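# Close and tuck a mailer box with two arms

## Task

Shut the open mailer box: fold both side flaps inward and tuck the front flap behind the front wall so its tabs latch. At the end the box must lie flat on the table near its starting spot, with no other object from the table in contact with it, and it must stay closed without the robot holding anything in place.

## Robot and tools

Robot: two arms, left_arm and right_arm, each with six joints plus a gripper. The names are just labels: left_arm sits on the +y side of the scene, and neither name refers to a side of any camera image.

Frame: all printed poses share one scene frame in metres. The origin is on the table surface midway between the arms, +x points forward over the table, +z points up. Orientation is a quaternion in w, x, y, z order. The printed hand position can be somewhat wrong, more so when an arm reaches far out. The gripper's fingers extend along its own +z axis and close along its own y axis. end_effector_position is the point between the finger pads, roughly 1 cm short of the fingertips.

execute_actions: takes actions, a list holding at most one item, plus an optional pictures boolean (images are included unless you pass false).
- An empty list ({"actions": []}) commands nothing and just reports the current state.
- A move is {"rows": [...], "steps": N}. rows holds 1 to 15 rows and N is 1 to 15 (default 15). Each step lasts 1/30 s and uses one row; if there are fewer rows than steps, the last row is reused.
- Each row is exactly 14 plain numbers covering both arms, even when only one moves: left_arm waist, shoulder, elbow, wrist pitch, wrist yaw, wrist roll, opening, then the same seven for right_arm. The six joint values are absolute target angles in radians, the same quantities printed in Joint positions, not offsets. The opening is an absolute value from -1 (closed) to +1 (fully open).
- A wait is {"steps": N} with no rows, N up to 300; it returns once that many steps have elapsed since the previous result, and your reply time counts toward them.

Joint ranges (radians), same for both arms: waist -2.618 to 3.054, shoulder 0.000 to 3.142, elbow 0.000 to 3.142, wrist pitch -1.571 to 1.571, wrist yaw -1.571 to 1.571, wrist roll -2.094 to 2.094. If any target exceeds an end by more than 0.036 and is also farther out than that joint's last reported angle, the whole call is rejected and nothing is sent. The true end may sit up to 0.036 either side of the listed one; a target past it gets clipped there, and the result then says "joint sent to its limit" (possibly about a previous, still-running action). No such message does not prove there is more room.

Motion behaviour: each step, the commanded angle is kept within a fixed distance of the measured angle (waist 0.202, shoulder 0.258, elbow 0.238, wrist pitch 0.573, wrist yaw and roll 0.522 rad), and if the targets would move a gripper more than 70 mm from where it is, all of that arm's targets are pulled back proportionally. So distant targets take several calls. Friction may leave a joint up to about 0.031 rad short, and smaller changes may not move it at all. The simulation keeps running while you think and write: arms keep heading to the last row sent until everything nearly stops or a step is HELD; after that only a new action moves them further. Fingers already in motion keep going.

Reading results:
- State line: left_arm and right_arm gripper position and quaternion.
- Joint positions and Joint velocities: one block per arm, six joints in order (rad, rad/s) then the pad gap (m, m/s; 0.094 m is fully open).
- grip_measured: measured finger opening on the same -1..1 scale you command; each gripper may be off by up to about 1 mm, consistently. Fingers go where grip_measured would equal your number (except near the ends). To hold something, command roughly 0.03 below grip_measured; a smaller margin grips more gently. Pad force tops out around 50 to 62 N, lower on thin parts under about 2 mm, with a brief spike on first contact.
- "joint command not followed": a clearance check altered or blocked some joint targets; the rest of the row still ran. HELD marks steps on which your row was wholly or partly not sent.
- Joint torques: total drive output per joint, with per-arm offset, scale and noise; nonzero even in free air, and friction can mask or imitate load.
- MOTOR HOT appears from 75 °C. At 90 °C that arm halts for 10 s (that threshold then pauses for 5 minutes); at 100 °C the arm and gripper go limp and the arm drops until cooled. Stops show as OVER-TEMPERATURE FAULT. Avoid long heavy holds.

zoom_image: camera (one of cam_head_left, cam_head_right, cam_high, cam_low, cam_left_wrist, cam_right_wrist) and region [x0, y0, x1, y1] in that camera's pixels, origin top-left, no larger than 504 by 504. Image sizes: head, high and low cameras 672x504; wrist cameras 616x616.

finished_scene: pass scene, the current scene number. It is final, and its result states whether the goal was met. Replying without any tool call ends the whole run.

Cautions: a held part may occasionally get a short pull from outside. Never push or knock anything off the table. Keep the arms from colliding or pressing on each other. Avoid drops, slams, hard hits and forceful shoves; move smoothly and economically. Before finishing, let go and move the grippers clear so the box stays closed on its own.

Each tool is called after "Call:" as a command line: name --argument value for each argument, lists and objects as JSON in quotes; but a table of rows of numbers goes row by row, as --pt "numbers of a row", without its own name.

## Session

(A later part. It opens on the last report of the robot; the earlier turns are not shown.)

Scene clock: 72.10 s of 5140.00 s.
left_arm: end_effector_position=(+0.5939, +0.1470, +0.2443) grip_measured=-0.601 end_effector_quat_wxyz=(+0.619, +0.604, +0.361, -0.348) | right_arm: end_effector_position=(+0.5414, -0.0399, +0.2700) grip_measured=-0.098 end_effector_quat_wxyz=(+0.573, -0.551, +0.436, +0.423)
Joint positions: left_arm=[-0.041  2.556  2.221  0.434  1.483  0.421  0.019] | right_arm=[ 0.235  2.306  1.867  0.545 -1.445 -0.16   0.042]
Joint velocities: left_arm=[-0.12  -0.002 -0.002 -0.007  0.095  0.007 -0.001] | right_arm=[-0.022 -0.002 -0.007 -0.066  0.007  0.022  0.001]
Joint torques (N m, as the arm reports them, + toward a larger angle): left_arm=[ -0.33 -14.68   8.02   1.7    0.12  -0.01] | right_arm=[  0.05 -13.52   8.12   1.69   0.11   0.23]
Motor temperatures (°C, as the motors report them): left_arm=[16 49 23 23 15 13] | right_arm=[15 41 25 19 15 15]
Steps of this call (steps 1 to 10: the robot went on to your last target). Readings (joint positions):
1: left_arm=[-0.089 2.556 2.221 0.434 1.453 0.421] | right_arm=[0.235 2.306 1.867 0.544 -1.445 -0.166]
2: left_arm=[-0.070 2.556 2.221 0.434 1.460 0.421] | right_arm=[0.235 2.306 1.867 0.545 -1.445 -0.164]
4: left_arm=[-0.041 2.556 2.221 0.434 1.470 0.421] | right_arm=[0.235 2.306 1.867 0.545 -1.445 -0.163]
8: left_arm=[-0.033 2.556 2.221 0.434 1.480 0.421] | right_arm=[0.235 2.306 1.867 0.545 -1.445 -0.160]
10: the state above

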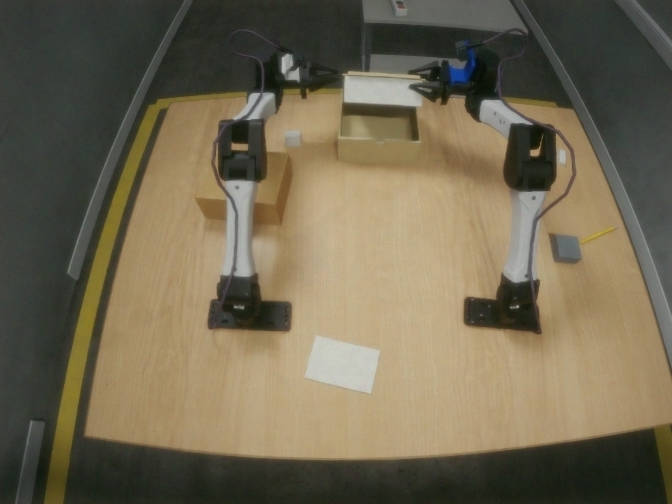

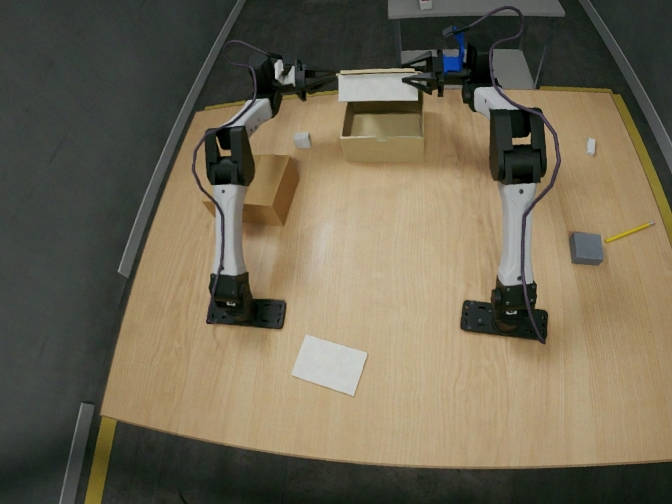

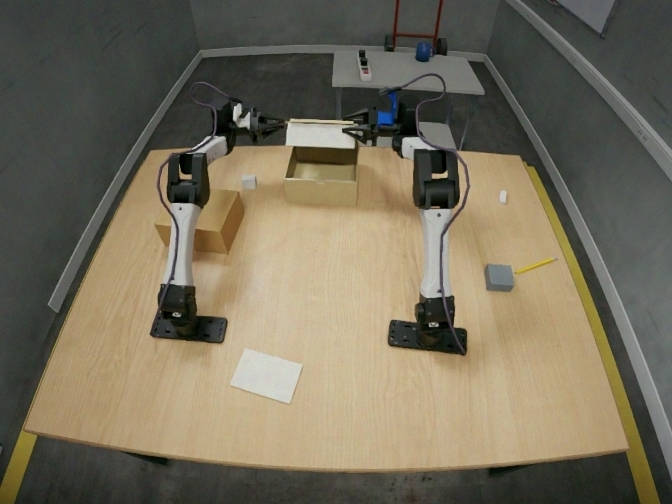

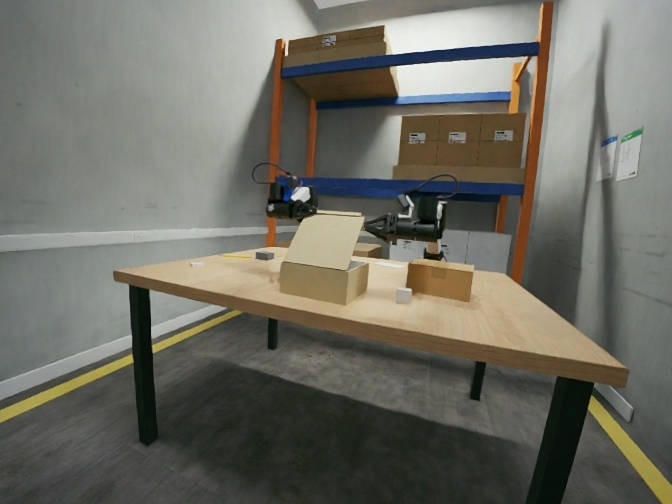

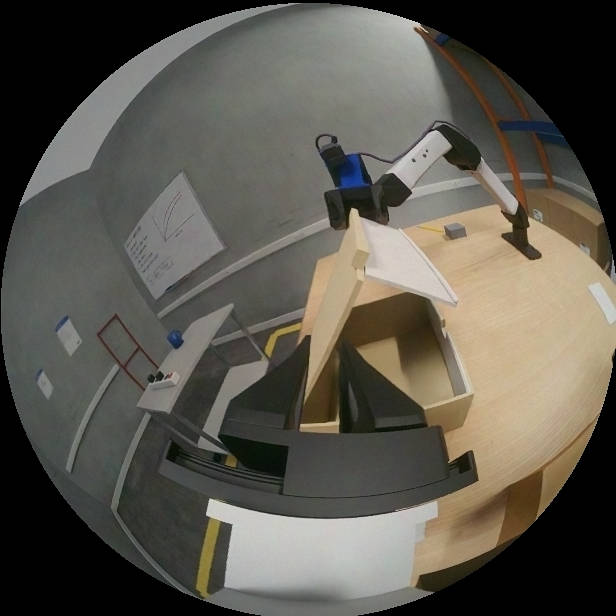

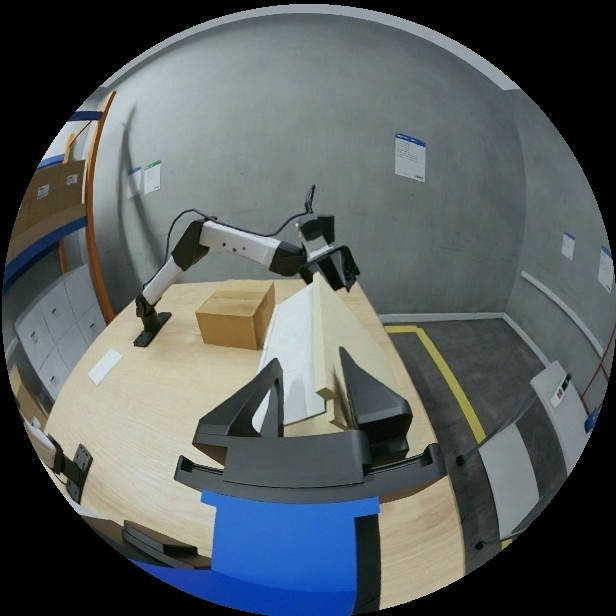

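Call:
execute_actions --actions '[{"rows":[[-0.05,2.55,2.21,0.44,1.5,0.38,-0.8,0.245,2.305,1.855,0.56,-1.43,-0.15,0.1],[-0.05,2.54,2.21,0.43,1.5,0.34,-1,0.255,2.30,1.855,0.56,-1.42,-0.15,0.2],[-0.05,2.53,2.21,0.42,1.5,0.30,-1,0.265,2.30,1.855,0.56,-1.41,-0.15,0.2],[-0.05,2.52,2.21,0.41,1.5,0.26,-1,0.275,2.30,1.85,0.56,-1.41,-0.15,0.2],[-0.05,2.51,2.21,0.40,1.5,0.22,-1,0.275,2.29,1.825,0.58,-1.41,-0.17,0.2],[-0.05,2.50,2.21,0.39,1.5,0.18,-1,0.275,2.283,1.80,0.60,-1.41,-0.19,0.2],[-0.05,2.49,2.21,0.38,1.5,0.14,-1,0.275,2.276,1.775,0.615,-1.41,-0.21,0.2],[-0.05,2.48,2.21,0.37,1.5,0.10,-1,0.275,2.27,1.75,0.63,-1.41,-0.23,0.2],[-0.05,2.48,2.21,0.37,1.5,0.06,-1,0.275,2.264,1.725,0.65,-1.41,-0.25,0.2],[-0.05,2.48,2.21,0.37,1.5,0.02,-1,0.275,2.258,1.70,0.665,-1.41,-0.27,0.2],[-0.05,2.48,2.21,0.37,1.5,-0.02,-1,0.275,2.252,1.675,0.685,-1.41,-0.30,0.2],[-0.05,2.48,2.21,0.37,1.5,-0.06,-1,0.275,2.246,1.65,0.70,-1.41,-0.33,0.2],[-0.05,2.48,2.21,0.37,1.5,-0.1,-1,0.275,2.24,1.625,0.72,-1.41,-0.36,0.2]],"steps":15}]' --pictures false

Call:
execute_actions --actions '[{"steps":8}]'

Scene clock: 74.60 s of 5140.00 s.
left_arm: end_effector_position=(+0.5789, +0.1409, +0.2842) grip_measured=-0.993 end_effector_quat_wxyz=(+0.540, +0.531, +0.461, -0.462) | right_arm: end_effector_position=(+0.5172, -0.0225, +0.2252) grip_measured=+0.198 end_effector_quat_wxyz=(-0.582, +0.569, -0.416, -0.405)
Joint positions: left_arm=[-0.053  2.478  2.221  0.399  1.49   0.006  0.   ] | right_arm=[ 0.274  2.269  1.645  0.662 -1.417 -0.293  0.056]
Joint velocities: left_arm=[-0.012  0.002 -0.007 -0.037 -0.095 -0.711  0.   ] | right_arm=[ 0.007  0.002 -0.291  0.139  0.037 -0.432 -0.   ]
Joint torques (N m, as the arm reports them, + toward a larger angle): left_arm=[  0.62 -14.55   8.09   1.34   0.07  -0.01] | right_arm=[  0.31 -15.9    8.84   1.92   0.07   0.01]
Motor temperatures (°C, as the motors report them): left_arm=[16 49 23 23 15 13] | right_arm=[15 41 25 20 15 15]
Steps of this call (steps 1 to 30: the robot went on to your last target; steps 31 to 60: nothing new was sent; steps 61 to 75: all 15 steps of this action). Readings (joint positions):
61: left_arm=[-0.053 2.556 2.221 0.434 1.489 0.416] | right_arm=[0.235 2.306 1.867 0.545 -1.444 -0.158]
62: left_arm=[-0.053 2.556 2.221 0.434 1.489 0.403] | right_arm=[0.236 2.306 1.867 0.545 -1.441 -0.158]
64: left_arm=[-0.053 2.553 2.221 0.431 1.489 0.363] | right_arm=[0.242 2.306 1.867 0.545 -1.432 -0.158]
68: left_arm=[-0.053 2.524 2.221 0.406 1.489 0.244] | right_arm=[0.264 2.291 1.807 0.580 -1.421 -0.179]
75: the state above

Scene clock: 74.87 s of 5140.00 s.
left_arm: end_effector_position=(+0.5790, +0.1409, +0.2833) grip_measured=-0.993 end_effector_quat_wxyz=(+0.518, +0.508, +0.486, -0.487) | right_arm: end_effector_position=(+0.5153, -0.0228, +0.2279) grip_measured=+0.198 end_effector_quat_wxyz=(+0.598, -0.583, +0.393, +0.384)
Joint positions: left_arm=[-0.053  2.478  2.221  0.389  1.49  -0.078  0.   ] | right_arm=[ 0.274  2.262  1.633  0.696 -1.417 -0.341  0.056]
Joint velocities: left_arm=[-0.007 -0.012 -0.007  0.007  0.051 -0.139 -0.   ] | right_arm=[-0.032 -0.042  0.002  0.11  -0.037 -0.037  0.   ]
Joint torques (N m, as the arm reports them, + toward a larger angle): left_arm=[  0.61 -14.52   7.98   1.5    0.08  -0.02] | right_arm=[  0.35 -15.21   8.23   1.7    0.1   -0.01]
Motor temperatures (°C, as the motors report them): left_arm=[16 49 23 23 15 13] | right_arm=[15 41 25 20 15 15]
Steps of this call (steps 1 to 8: the robot went on to your last target). Readings (joint positions):
1: left_arm=[-0.053 2.478 2.221 0.398 1.490 -0.014] | right_arm=[0.274 2.269 1.637 0.667 -1.417 -0.304]
2: left_arm=[-0.053 2.478 2.221 0.395 1.490 -0.031] | right_arm=[0.274 2.269 1.634 0.671 -1.417 -0.314]
4: left_arm=[-0.053 2.478 2.221 0.390 1.490 -0.054] | right_arm=[0.274 2.268 1.633 0.682 -1.417 -0.327]
8: the state above

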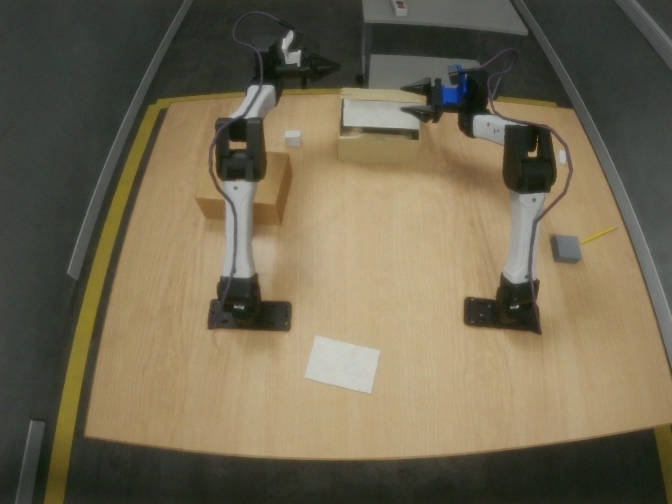

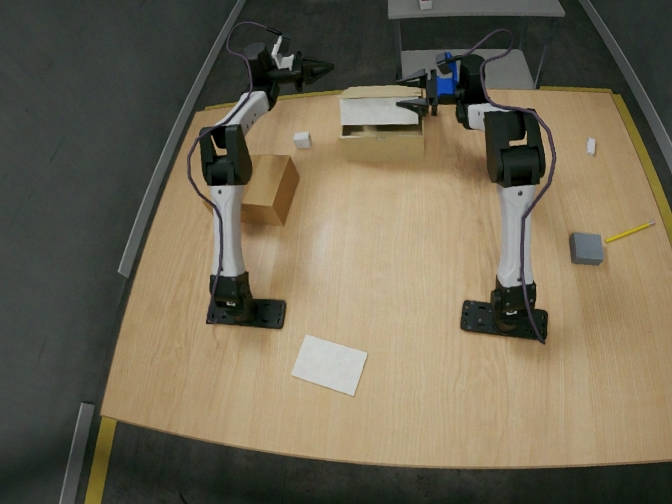

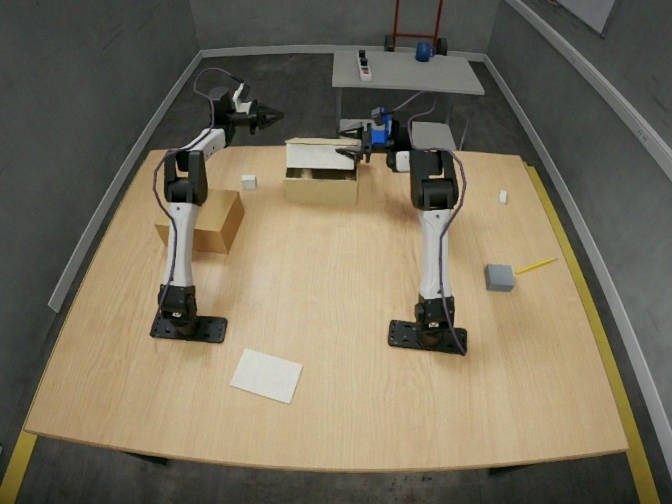

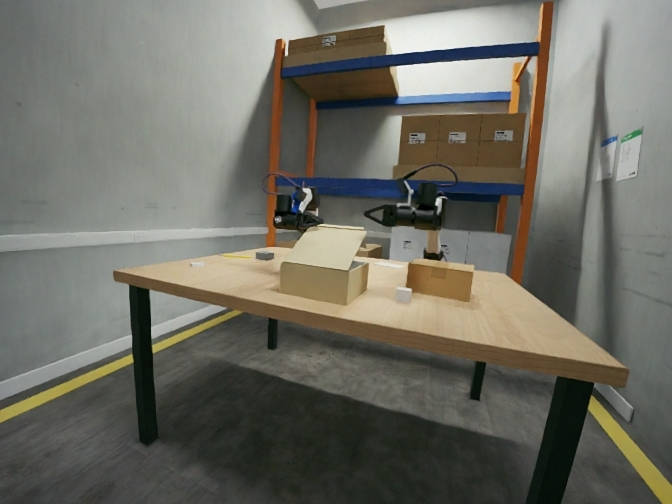

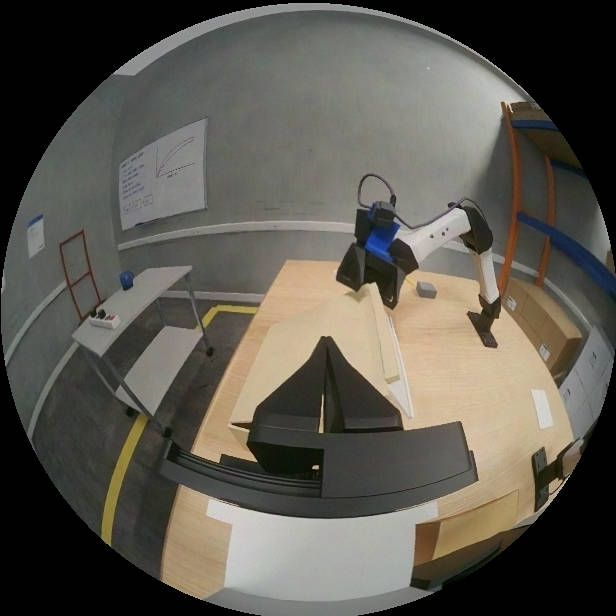

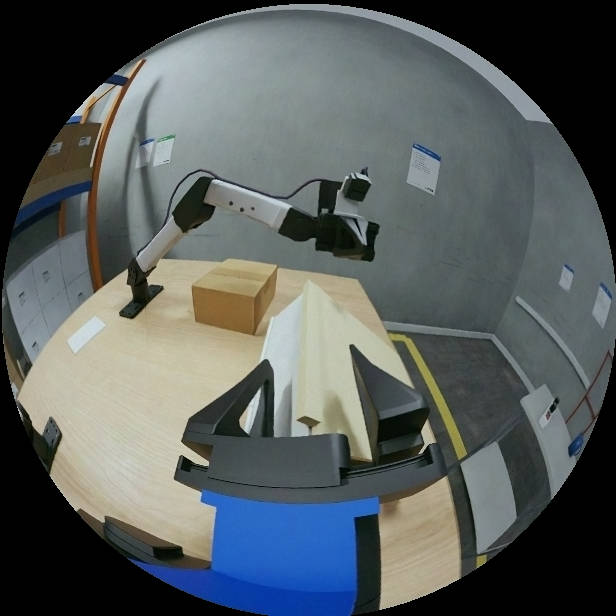

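Call:
execute_actions --actions '[{"rows":[[-0.065,2.48,2.21,0.37,1.49,-0.1,-1,0.275,2.26,1.615,0.73,-1.41,-0.39,0.2],[-0.08,2.48,2.21,0.37,1.48,-0.1,-1,0.275,2.26,1.605,0.745,-1.41,-0.42,0.2],[-0.095,2.48,2.20,0.37,1.47,-0.1,-1,0.275,2.26,1.595,0.76,-1.41,-0.45,0.2],[-0.11,2.48,2.19,0.37,1.46,-0.1,-1,0.275,2.26,1.58,0.775,-1.41,-0.48,0.2],[-0.125,2.48,2.18,0.38,1.45,-0.1,-1,0.275,2.265,1.565,0.79,-1.41,-0.51,0.2],[-0.14,2.48,2.16,0.39,1.44,-0.1,-1,0.275,2.265,1.55,0.805,-1.41,-0.54,0.2],[-0.155,2.48,2.14,0.41,1.43,-0.1,-1,0.275,2.27,1.54,0.82,-1.41,-0.57,0.2],[-0.17,2.48,2.12,0.43,1.42,-0.1,-1,0.275,2.27,1.53,0.835,-1.41,-0.60,0.2],[-0.17,2.48,2.10,0.45,1.42,-0.1,-1,0.275,2.27,1.53,0.835,-1.41,-0.61,0.2]],"steps":15}]'

Call:
zoom_image --camera "cam_high" --region '[240, 100, 420, 220]'

Scene clock: 76.63 s of 5140.00 s.
left_arm: end_effector_position=(+0.5522, +0.0667, +0.2482) grip_measured=-0.993 end_effector_quat_wxyz=(+0.469, +0.506, +0.491, -0.532) | right_arm: end_effector_position=(+0.5059, -0.0241, +0.2080) grip_measured=+0.198 end_effector_quat_wxyz=(+0.643, -0.627, +0.316, +0.305)
Joint positions: left_arm=[-0.19   2.478  2.109  0.418  1.439 -0.096  0.   ] | right_arm=[ 0.274  2.264  1.541  0.808 -1.415 -0.577  0.056]
Joint velocities: left_arm=[ 0.002  0.017  0.012  0.125 -0.139 -0.022  0.001] | right_arm=[-0.007 -0.012 -0.007  0.081 -0.037 -0.154  0.001]
Joint torques (N m, as the arm reports them, + toward a larger angle): left_arm=[  2.19 -14.49   8.31   1.84  -0.11  -0.01] | right_arm=[  0.38 -12.94   7.54   1.63   0.09   0.03]
Motor temperatures (°C, as the motors report them): left_arm=[16 50 23 23 15 13] | right_arm=[15 41 25 20 15 15]
Steps of this call (steps 1 to 30: the robot went on to your last target; steps 31 to 38: nothing new was sent; steps 39 to 53: all 15 steps of this action). Readings (joint positions):
39: left_arm=[-0.053 2.478 2.221 0.387 1.490 -0.095] | right_arm=[0.274 2.260 1.633 0.706 -1.417 -0.356]
40: left_arm=[-0.055 2.478 2.221 0.387 1.490 -0.095] | right_arm=[0.274 2.260 1.631 0.711 -1.416 -0.365]
42: left_arm=[-0.064 2.478 2.219 0.387 1.485 -0.095] | right_arm=[0.274 2.260 1.617 0.729 -1.416 -0.396]
46: left_arm=[-0.119 2.478 2.174 0.399 1.459 -0.096] | right_arm=[0.274 2.260 1.563 0.771 -1.415 -0.486]
53: the state above

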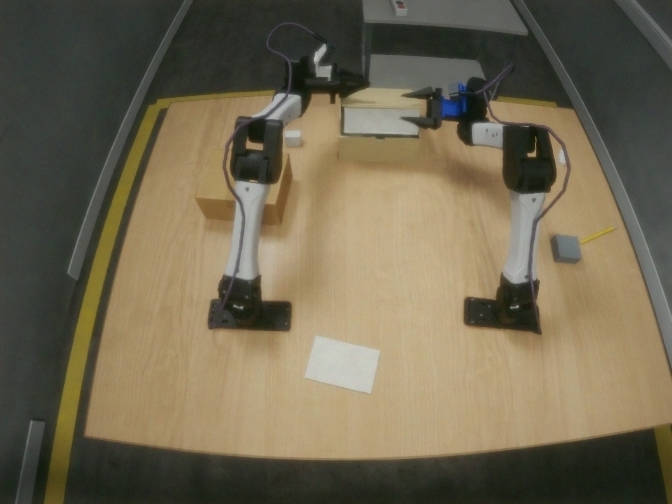

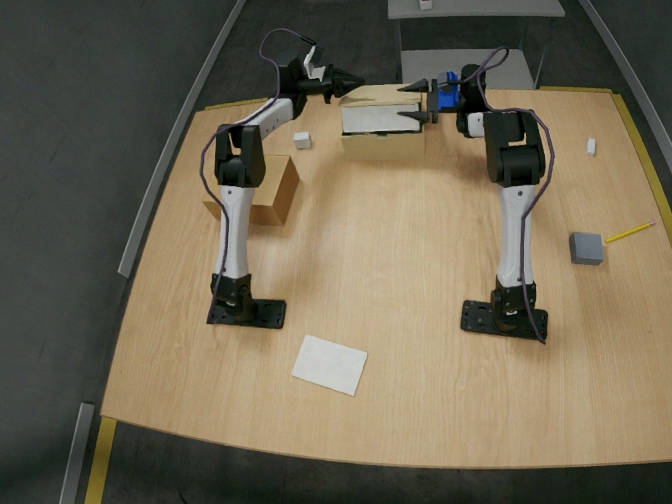

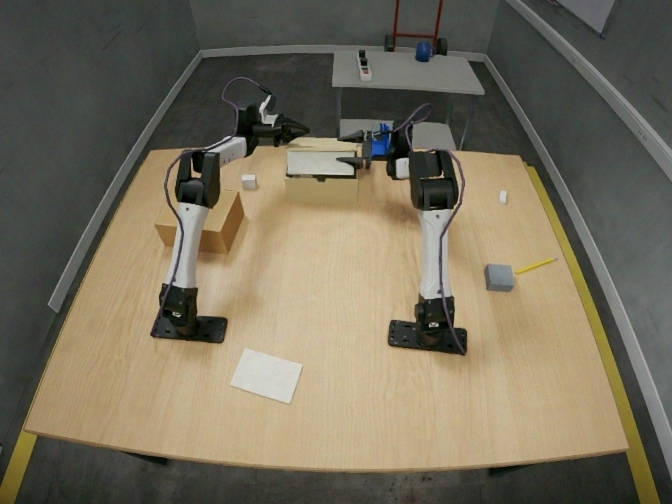

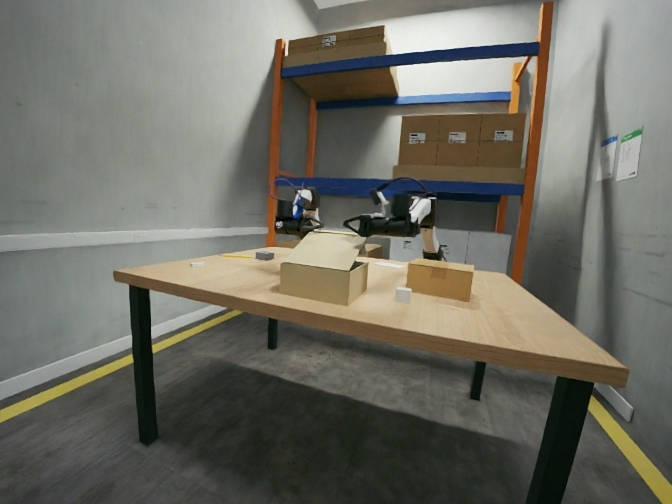

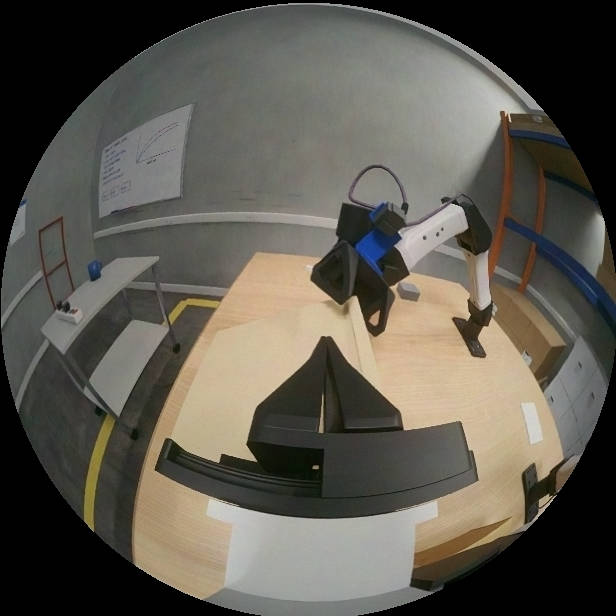

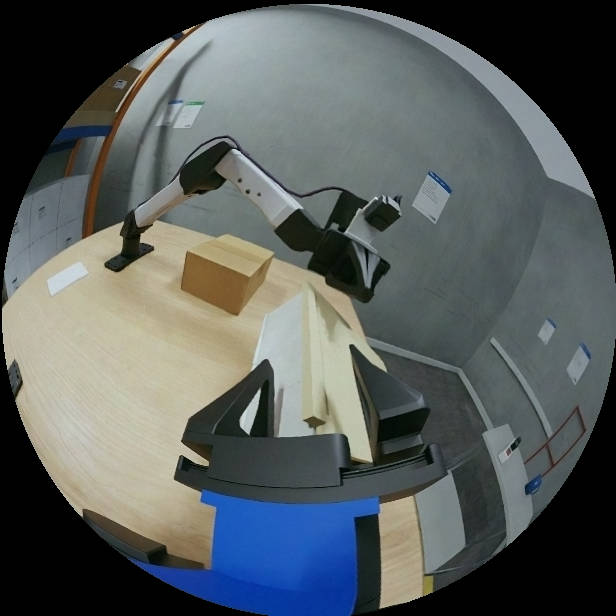

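Region (240, 100, 420, 220) of cam_high's 672x504 image, scaled by 2.800, with more detail than that image has.

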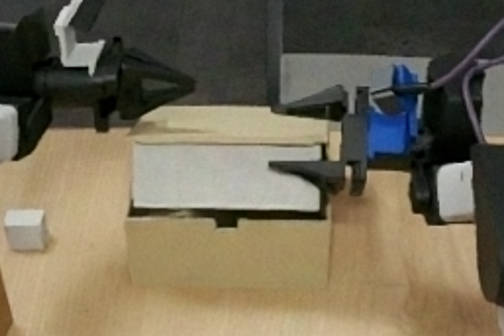

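Call:
execute_actions --actions '[{"rows":[[-0.17,2.48,2.08,0.47,1.42,-0.1,-1,0.275,2.278,1.527,0.845,-1.41,-0.61,0.2],[-0.17,2.48,2.06,0.49,1.42,-0.1,-1,0.275,2.286,1.524,0.855,-1.41,-0.61,0.2],[-0.17,2.48,2.04,0.51,1.42,-0.1,-1,0.275,2.294,1.52,0.865,-1.41,-0.61,0.2],[-0.17,2.48,2.02,0.53,1.42,-0.1,-1,0.275,2.302,1.516,0.875,-1.41,-0.61,0.2],[-0.17,2.48,2.0,0.55,1.42,-0.1,-1,0.275,2.31,1.512,0.885,-1.41,-0.61,0.2],[-0.17,2.48,1.98,0.57,1.42,-0.1,-1,0.275,2.318,1.508,0.895,-1.41,-0.61,0.2],[-0.17,2.48,1.96,0.59,1.42,-0.1,-1,0.275,2.325,1.505,0.905,-1.41,-0.61,0.2],[-0.17,2.48,1.94,0.61,1.42,-0.1,-1,0.275,2.325,1.505,0.905,-1.41,-0.61,0.2]],"steps":15}]'

Call:
zoom_image --camera "cam_high" --region '[240, 100, 420, 220]'

Scene clock: 78.10 s of 5140.00 s.
left_arm: end_effector_position=(+0.5504, +0.0764, +0.2092) grip_measured=-0.993 end_effector_quat_wxyz=(+0.477, +0.499, +0.497, -0.526) | right_arm: end_effector_position=(+0.5069, -0.0239, +0.1769) grip_measured=+0.198 end_effector_quat_wxyz=(+0.643, -0.629, +0.314, +0.302)
Joint positions: left_arm=[-0.174  2.478  1.95   0.578  1.428 -0.096  0.   ] | right_arm=[ 0.274  2.324  1.514  0.878 -1.415 -0.601  0.056]
Joint velocities: left_arm=[-0.022  0.007 -0.012  0.095 -0.022 -0.022 -0.   ] | right_arm=[-0.017  0.012 -0.007  0.066  0.007  0.037  0.001]
Joint torques (N m, as the arm reports them, + toward a larger angle): left_arm=[  0.71 -14.3    7.95   1.84  -0.05  -0.01] | right_arm=[  0.34 -13.27   7.6    1.71   0.09   0.04]
Motor temperatures (°C, as the motors report them): left_arm=[16 50 23 23 15 13] | right_arm=[15 41 25 20 15 15]
Steps of this call (steps 1 to 29: the robot went on to your last target; steps 30 to 44: all 15 steps of this action). Readings (joint positions):
30: left_arm=[-0.174 2.478 2.107 0.439 1.430 -0.096] | right_arm=[0.274 2.264 1.541 0.822 -1.415 -0.601]
31: left_arm=[-0.174 2.478 2.100 0.448 1.430 -0.096] | right_arm=[0.274 2.265 1.541 0.825 -1.415 -0.601]
33: left_arm=[-0.174 2.478 2.074 0.476 1.429 -0.096] | right_arm=[0.274 2.270 1.541 0.839 -1.415 -0.601]
37: left_arm=[-0.174 2.478 1.989 0.531 1.428 -0.096] | right_arm=[0.274 2.296 1.527 0.871 -1.415 -0.601]
44: the state above

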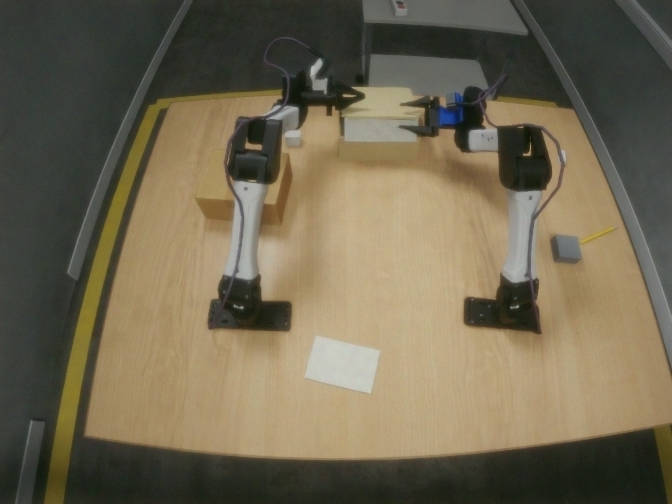

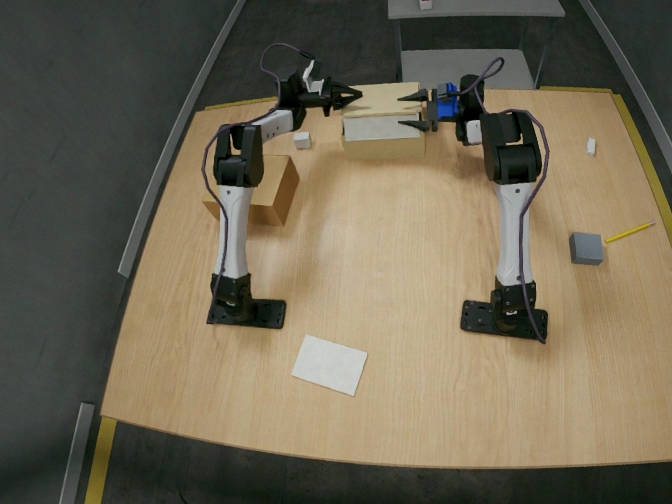

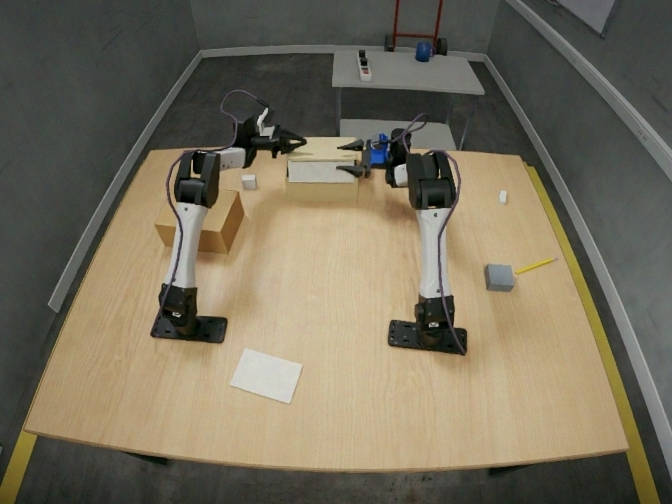

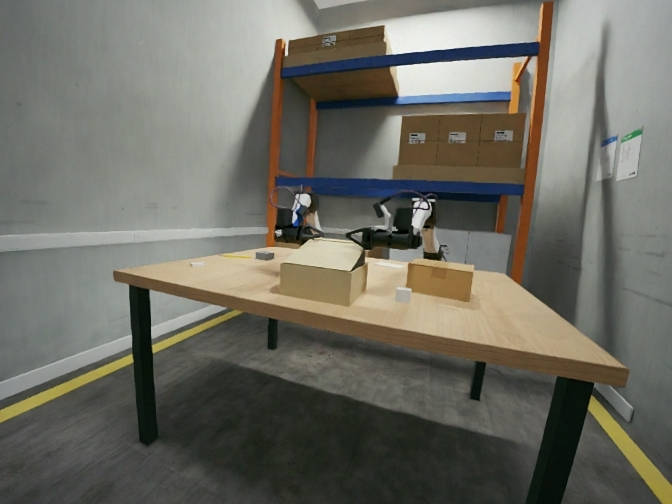

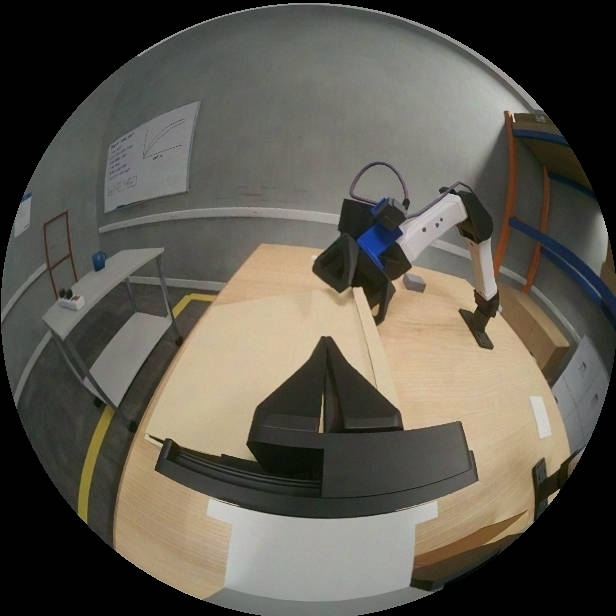

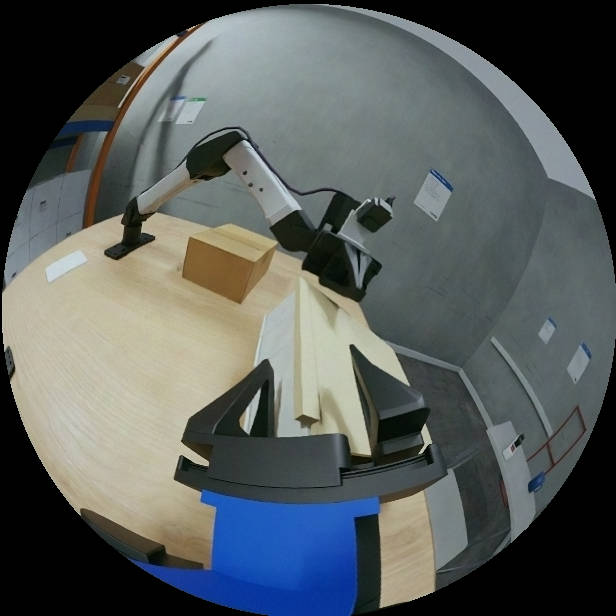

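Region (240, 100, 420, 220) of cam_high's 672x504 image, scaled by 2.800, with more detail than that image has.

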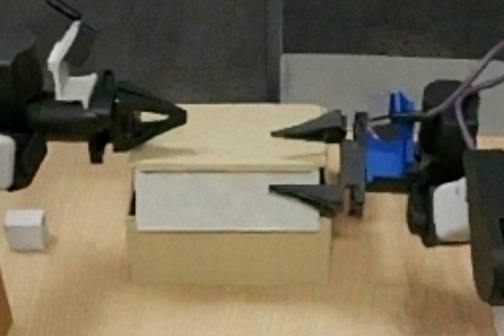

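Call:
execute_actions --actions '[{"rows":[[-0.155,2.48,1.94,0.61,1.43,0,-0.9,0.275,2.31,1.51,0.89,-1.41,-0.61,0.35],[-0.14,2.48,1.94,0.61,1.44,0.1,-0.8,0.275,2.295,1.515,0.875,-1.41,-0.6,0.5],[-0.125,2.48,1.94,0.61,1.45,0.2,-0.7,0.275,2.28,1.52,0.86,-1.41,-0.59,0.65],[-0.11,2.48,1.94,0.61,1.46,0.3,-0.6,0.275,2.265,1.53,0.84,-1.41,-0.58,0.8],[-0.095,2.48,1.94,0.61,1.47,0.4,-0.5,0.275,2.25,1.54,0.82,-1.41,-0.57,0.9],[-0.08,2.48,1.94,0.61,1.48,0.5,-0.4,0.275,2.235,1.55,0.80,-1.41,-0.56,1],[-0.065,2.48,1.94,0.61,1.49,0.6,-0.3,0.275,2.22,1.56,0.78,-1.41,-0.55,1],[-0.05,2.48,1.94,0.61,1.49,0.7,-0.2,0.275,2.205,1.57,0.76,-1.41,-0.55,1],[-0.045,2.48,1.94,0.61,1.49,0.8,-0.1,0.275,2.19,1.58,0.74,-1.41,-0.55,1],[-0.045,2.48,1.94,0.61,1.49,0.85,0,0.275,2.18,1.59,0.72,-1.41,-0.55,1],[-0.045,2.48,1.94,0.61,1.49,0.85,0,0.275,2.17,1.60,0.70,-1.41,-0.55,1]],"steps":15}]' --pictures false

Call:
execute_actions --actions '[{"steps":12}]'

Scene clock: 79.93 s of 5140.00 s.
left_arm: end_effector_position=(+0.5776, +0.1565, +0.2107) grip_measured=-0.001 end_effector_quat_wxyz=(+0.665, +0.647, +0.280, -0.247) | right_arm: end_effector_position=(+0.4998, -0.0249, +0.2646) grip_measured=+1.000 end_effector_quat_wxyz=(+0.657, -0.633, +0.293, +0.285)
Joint positions: left_arm=[-0.026  2.478  1.95   0.598  1.473  0.738  0.047] | right_arm=[ 0.274  2.17   1.592  0.746 -1.414 -0.563  0.094]
Joint velocities: left_arm=[ 0.007 -0.012 -0.007 -0.066  0.11   0.755 -0.   ] | right_arm=[-0.012 -0.193  0.085 -0.11   0.007 -0.037  0.   ]
Joint torques (N m, as the arm reports them, + toward a larger angle): left_arm=[ -1.33 -14.28   7.86   1.74   0.12   0.  ] | right_arm=[  0.37 -12.13   9.24   1.08   0.13   0.27]
Motor temperatures (°C, as the motors report them): left_arm=[16 50 23 23 15 13] | right_arm=[15 41 25 20 15 15]
Steps of this call (steps 1 to 30: the robot went on to your last target; steps 31 to 40: nothing new was sent; steps 41 to 55: all 15 steps of this action). Readings (joint positions):
41: left_arm=[-0.173 2.478 1.950 0.596 1.428 -0.082] | right_arm=[0.274 2.324 1.514 0.890 -1.415 -0.601]
42: left_arm=[-0.171 2.478 1.950 0.596 1.428 -0.050] | right_arm=[0.274 2.324 1.514 0.890 -1.415 -0.601]
44: left_arm=[-0.158 2.478 1.950 0.596 1.434 0.051] | right_arm=[0.274 2.317 1.514 0.875 -1.415 -0.599]
48: left_arm=[-0.098 2.478 1.950 0.598 1.457 0.348] | right_arm=[0.274 2.271 1.528 0.816 -1.415 -0.580]
55: the state above

Scene clock: 80.33 s of 5140.00 s.
left_arm: end_effector_position=(+0.5736, +0.1481, +0.2106) grip_measured=-0.001 end_effector_quat_wxyz=(+0.674, +0.663, +0.240, -0.220) | right_arm: end_effector_position=(+0.4997, -0.0249, +0.2647) grip_measured=+1.000 end_effector_quat_wxyz=(+0.651, -0.630, +0.303, +0.294)
Joint positions: left_arm=[-0.041  2.478  1.95   0.598  1.479  0.839  0.047] | right_arm=[ 0.274  2.164  1.594  0.711 -1.414 -0.559  0.094]
Joint velocities: left_arm=[ 0.017  0.002 -0.012 -0.037 -0.051  0.066  0.   ] | right_arm=[-0.002 -0.017  0.022 -0.022 -0.11  -0.037  0.   ]
Joint torques (N m, as the arm reports them, + toward a larger angle): left_arm=[  0.   -14.25   7.83   1.73   0.13   0.  ] | right_arm=[  0.31 -12.5    9.75   1.42   0.12   0.23]
Motor temperatures (°C, as the motors report them): left_arm=[16 50 23 23 15 13] | right_arm=[15 41 25 20 15 15]
Steps of this call (steps 1 to 12: the robot went on to your last target). Readings (joint positions):
1: left_arm=[-0.028 2.478 1.950 0.598 1.474 0.760] | right_arm=[0.274 2.166 1.594 0.744 -1.414 -0.562]
2: left_arm=[-0.031 2.478 1.950 0.598 1.475 0.777] | right_arm=[0.274 2.164 1.594 0.742 -1.414 -0.562]
4: left_arm=[-0.036 2.478 1.950 0.598 1.477 0.802] | right_arm=[0.274 2.164 1.594 0.729 -1.414 -0.561]
8: left_arm=[-0.041 2.478 1.950 0.598 1.478 0.828] | right_arm=[0.274 2.164 1.594 0.716 -1.414 -0.560]
12: the state above

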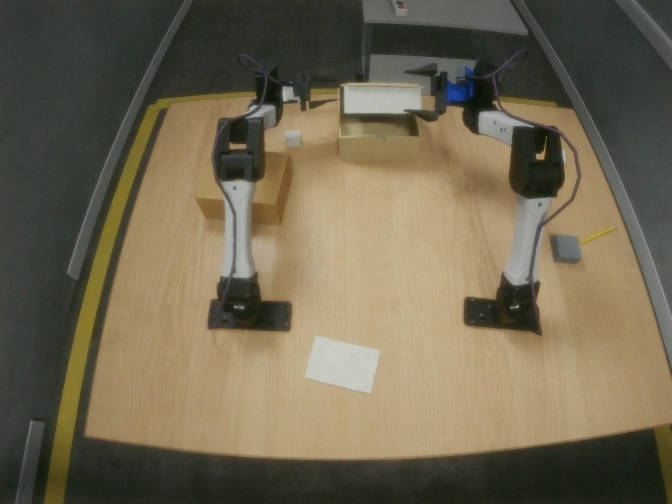

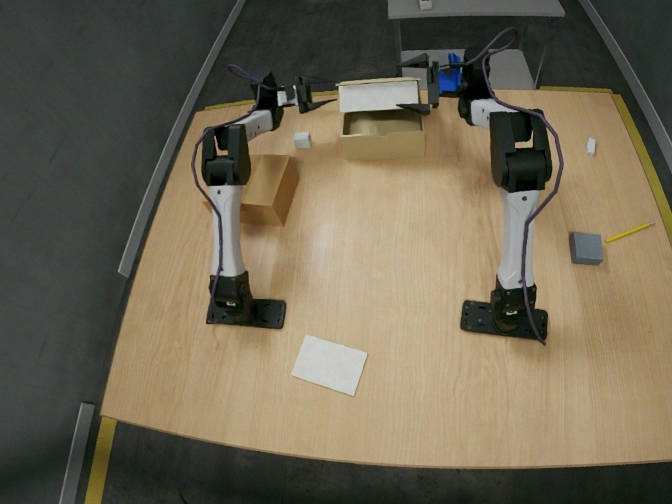

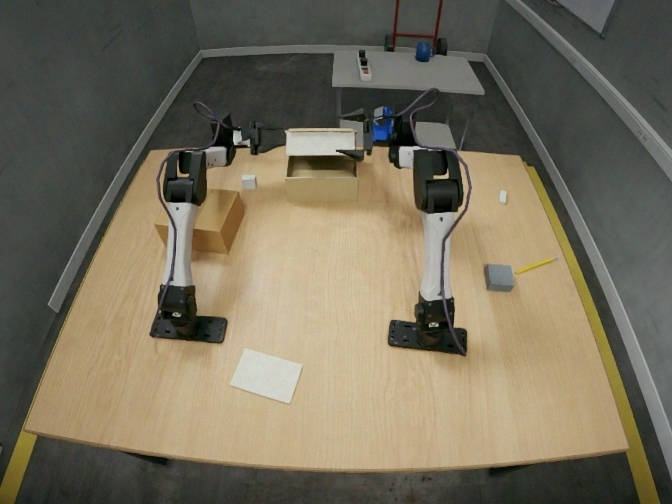

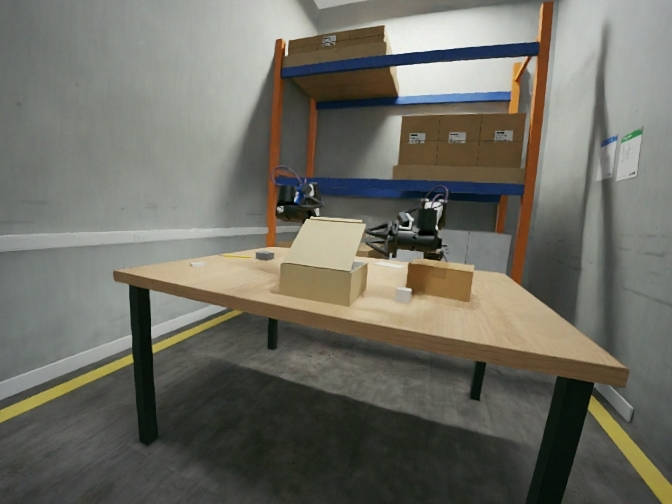

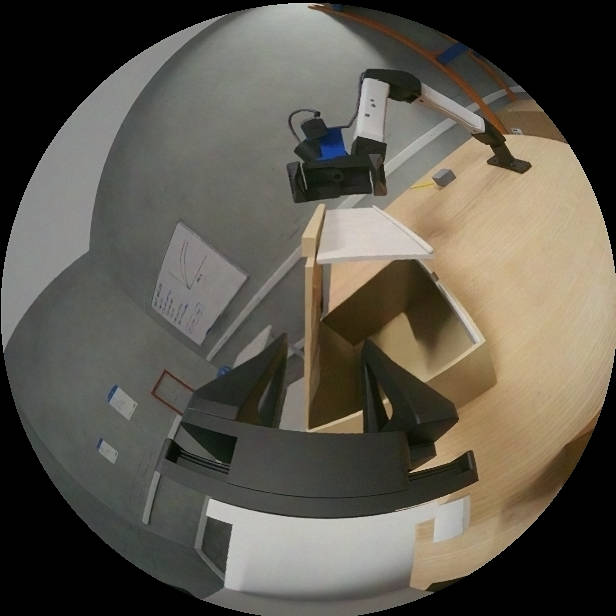

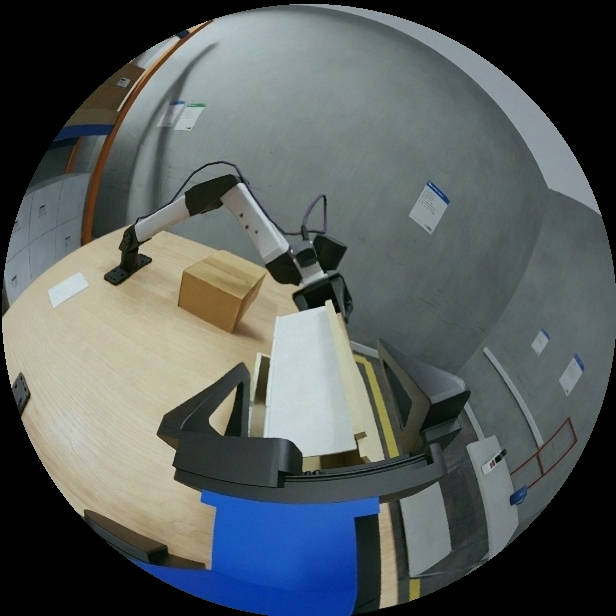

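Call:
execute_actions --actions '[{"rows":[[-0.057,2.495,1.975,0.60,1.475,0.85,0,0.275,2.17,1.60,0.70,-1.41,-0.55,1],[-0.069,2.505,1.995,0.59,1.465,0.85,0,0.275,2.17,1.60,0.70,-1.41,-0.55,1],[-0.081,2.515,2.015,0.58,1.455,0.85,0,0.275,2.17,1.60,0.70,-1.41,-0.55,1],[-0.093,2.525,2.035,0.57,1.445,0.85,0,0.275,2.17,1.60,0.70,-1.41,-0.55,1],[-0.105,2.535,2.055,0.56,1.435,0.85,0,0.275,2.17,1.60,0.70,-1.41,-0.55,1],[-0.117,2.545,2.075,0.55,1.425,0.85,0,0.275,2.17,1.60,0.70,-1.41,-0.55,1],[-0.129,2.555,2.095,0.54,1.415,0.85,0,0.275,2.17,1.60,0.70,-1.41,-0.55,1],[-0.141,2.565,2.112,0.53,1.405,0.85,0,0.275,2.17,1.60,0.70,-1.41,-0.55,1],[-0.155,2.575,2.128,0.52,1.395,0.85,0,0.275,2.17,1.60,0.70,-1.41,-0.55,1]],"steps":15}]'

Scene clock: 81.80 s of 5140.00 s.
left_arm: end_effector_position=(+0.5700, +0.0754, +0.2213) grip_measured=-0.001 end_effector_quat_wxyz=(+0.676, +0.672, +0.201, -0.228) | right_arm: end_effector_position=(+0.4997, -0.0249, +0.2643) grip_measured=+1.000 end_effector_quat_wxyz=(+0.651, -0.630, +0.305, +0.295)
Joint positions: left_arm=[-0.17   2.553  2.114  0.549  1.414  0.846  0.047] | right_arm=[ 0.274  2.164  1.594  0.707 -1.414 -0.559  0.094]
Joint velocities: left_arm=[-0.007  0.037  0.002 -0.037 -0.022 -0.022  0.   ] | right_arm=[ 0.012 -0.012  0.007  0.022  0.007 -0.037  0.   ]
Joint torques (N m, as the arm reports them, + toward a larger angle): left_arm=[  1.78 -13.38  10.4    1.47  -0.14   0.  ] | right_arm=[  0.33 -12.5    9.7    1.43   0.12   0.25]
Motor temperatures (°C, as the motors report them): left_arm=[16 50 23 23 15 13] | right_arm=[15 41 25 20 15 15]
Steps of this call (steps 1 to 29: the robot went on to your last target; steps 30 to 44: all 15 steps of this action). Readings (joint positions):
30: left_arm=[-0.041 2.478 1.952 0.598 1.479 0.846] | right_arm=[0.274 2.164 1.594 0.708 -1.414 -0.559]
31: left_arm=[-0.043 2.481 1.959 0.598 1.479 0.846] | right_arm=[0.274 2.164 1.594 0.708 -1.414 -0.559]
33: left_arm=[-0.053 2.493 1.991 0.596 1.473 0.846] | right_arm=[0.274 2.164 1.594 0.708 -1.414 -0.559]
37: left_arm=[-0.100 2.525 2.071 0.578 1.447 0.846] | right_arm=[0.274 2.164 1.594 0.707 -1.414 -0.559]
44: the state above

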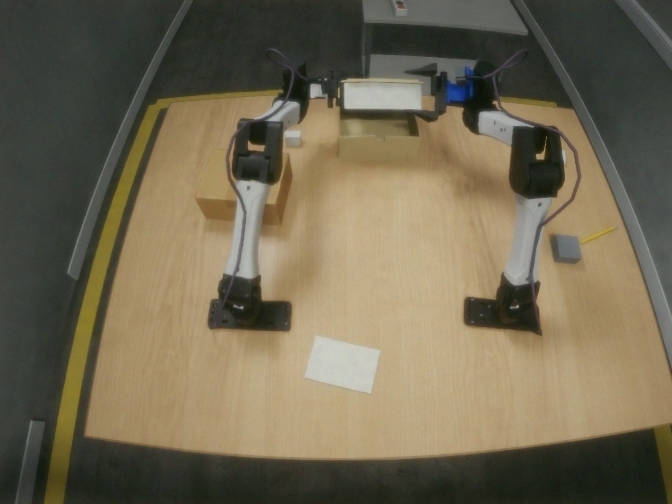

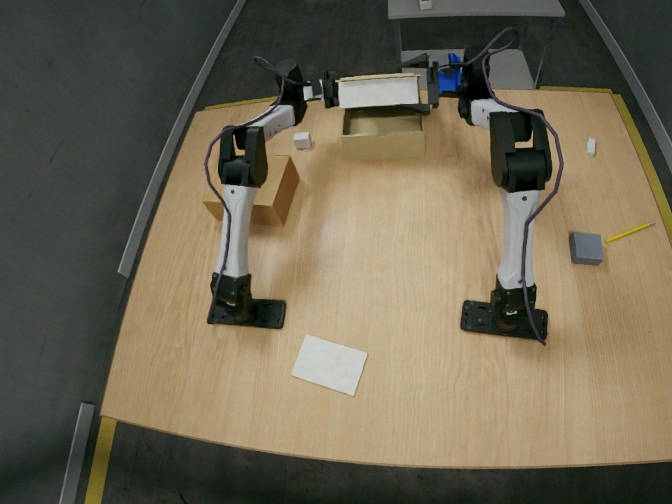

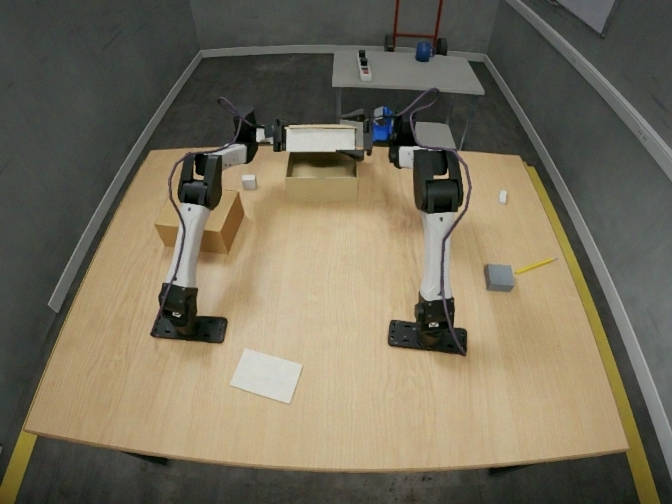

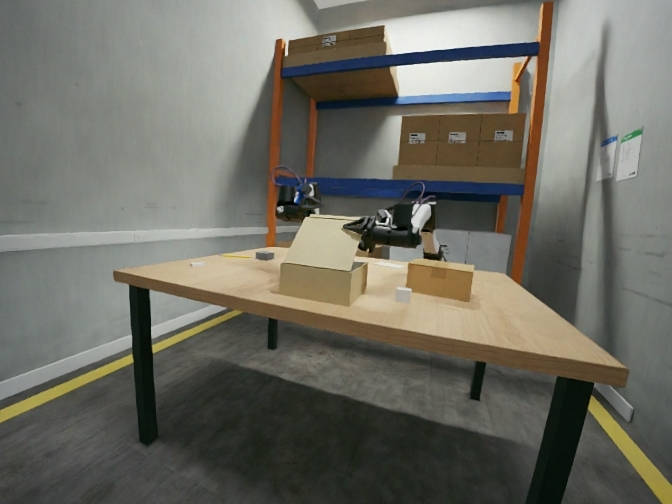

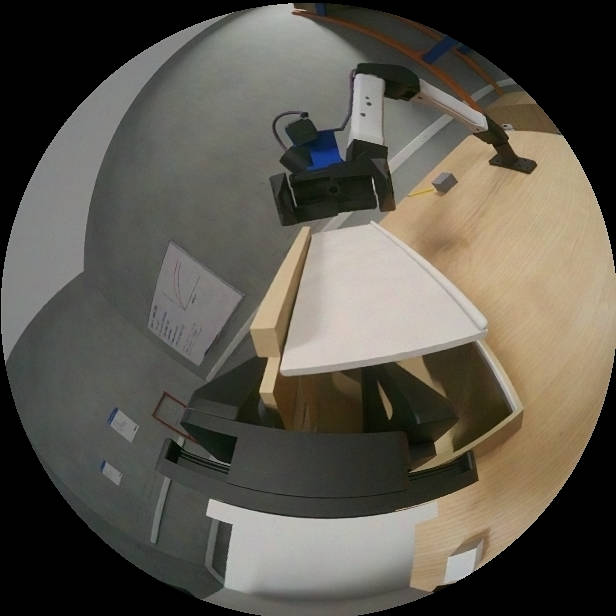

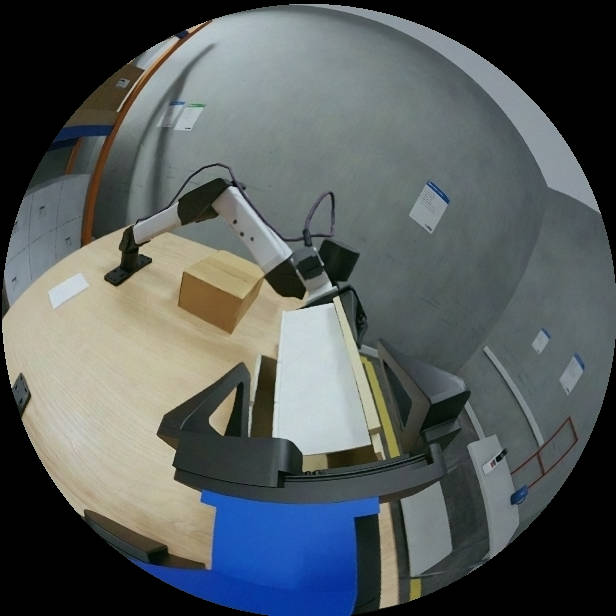

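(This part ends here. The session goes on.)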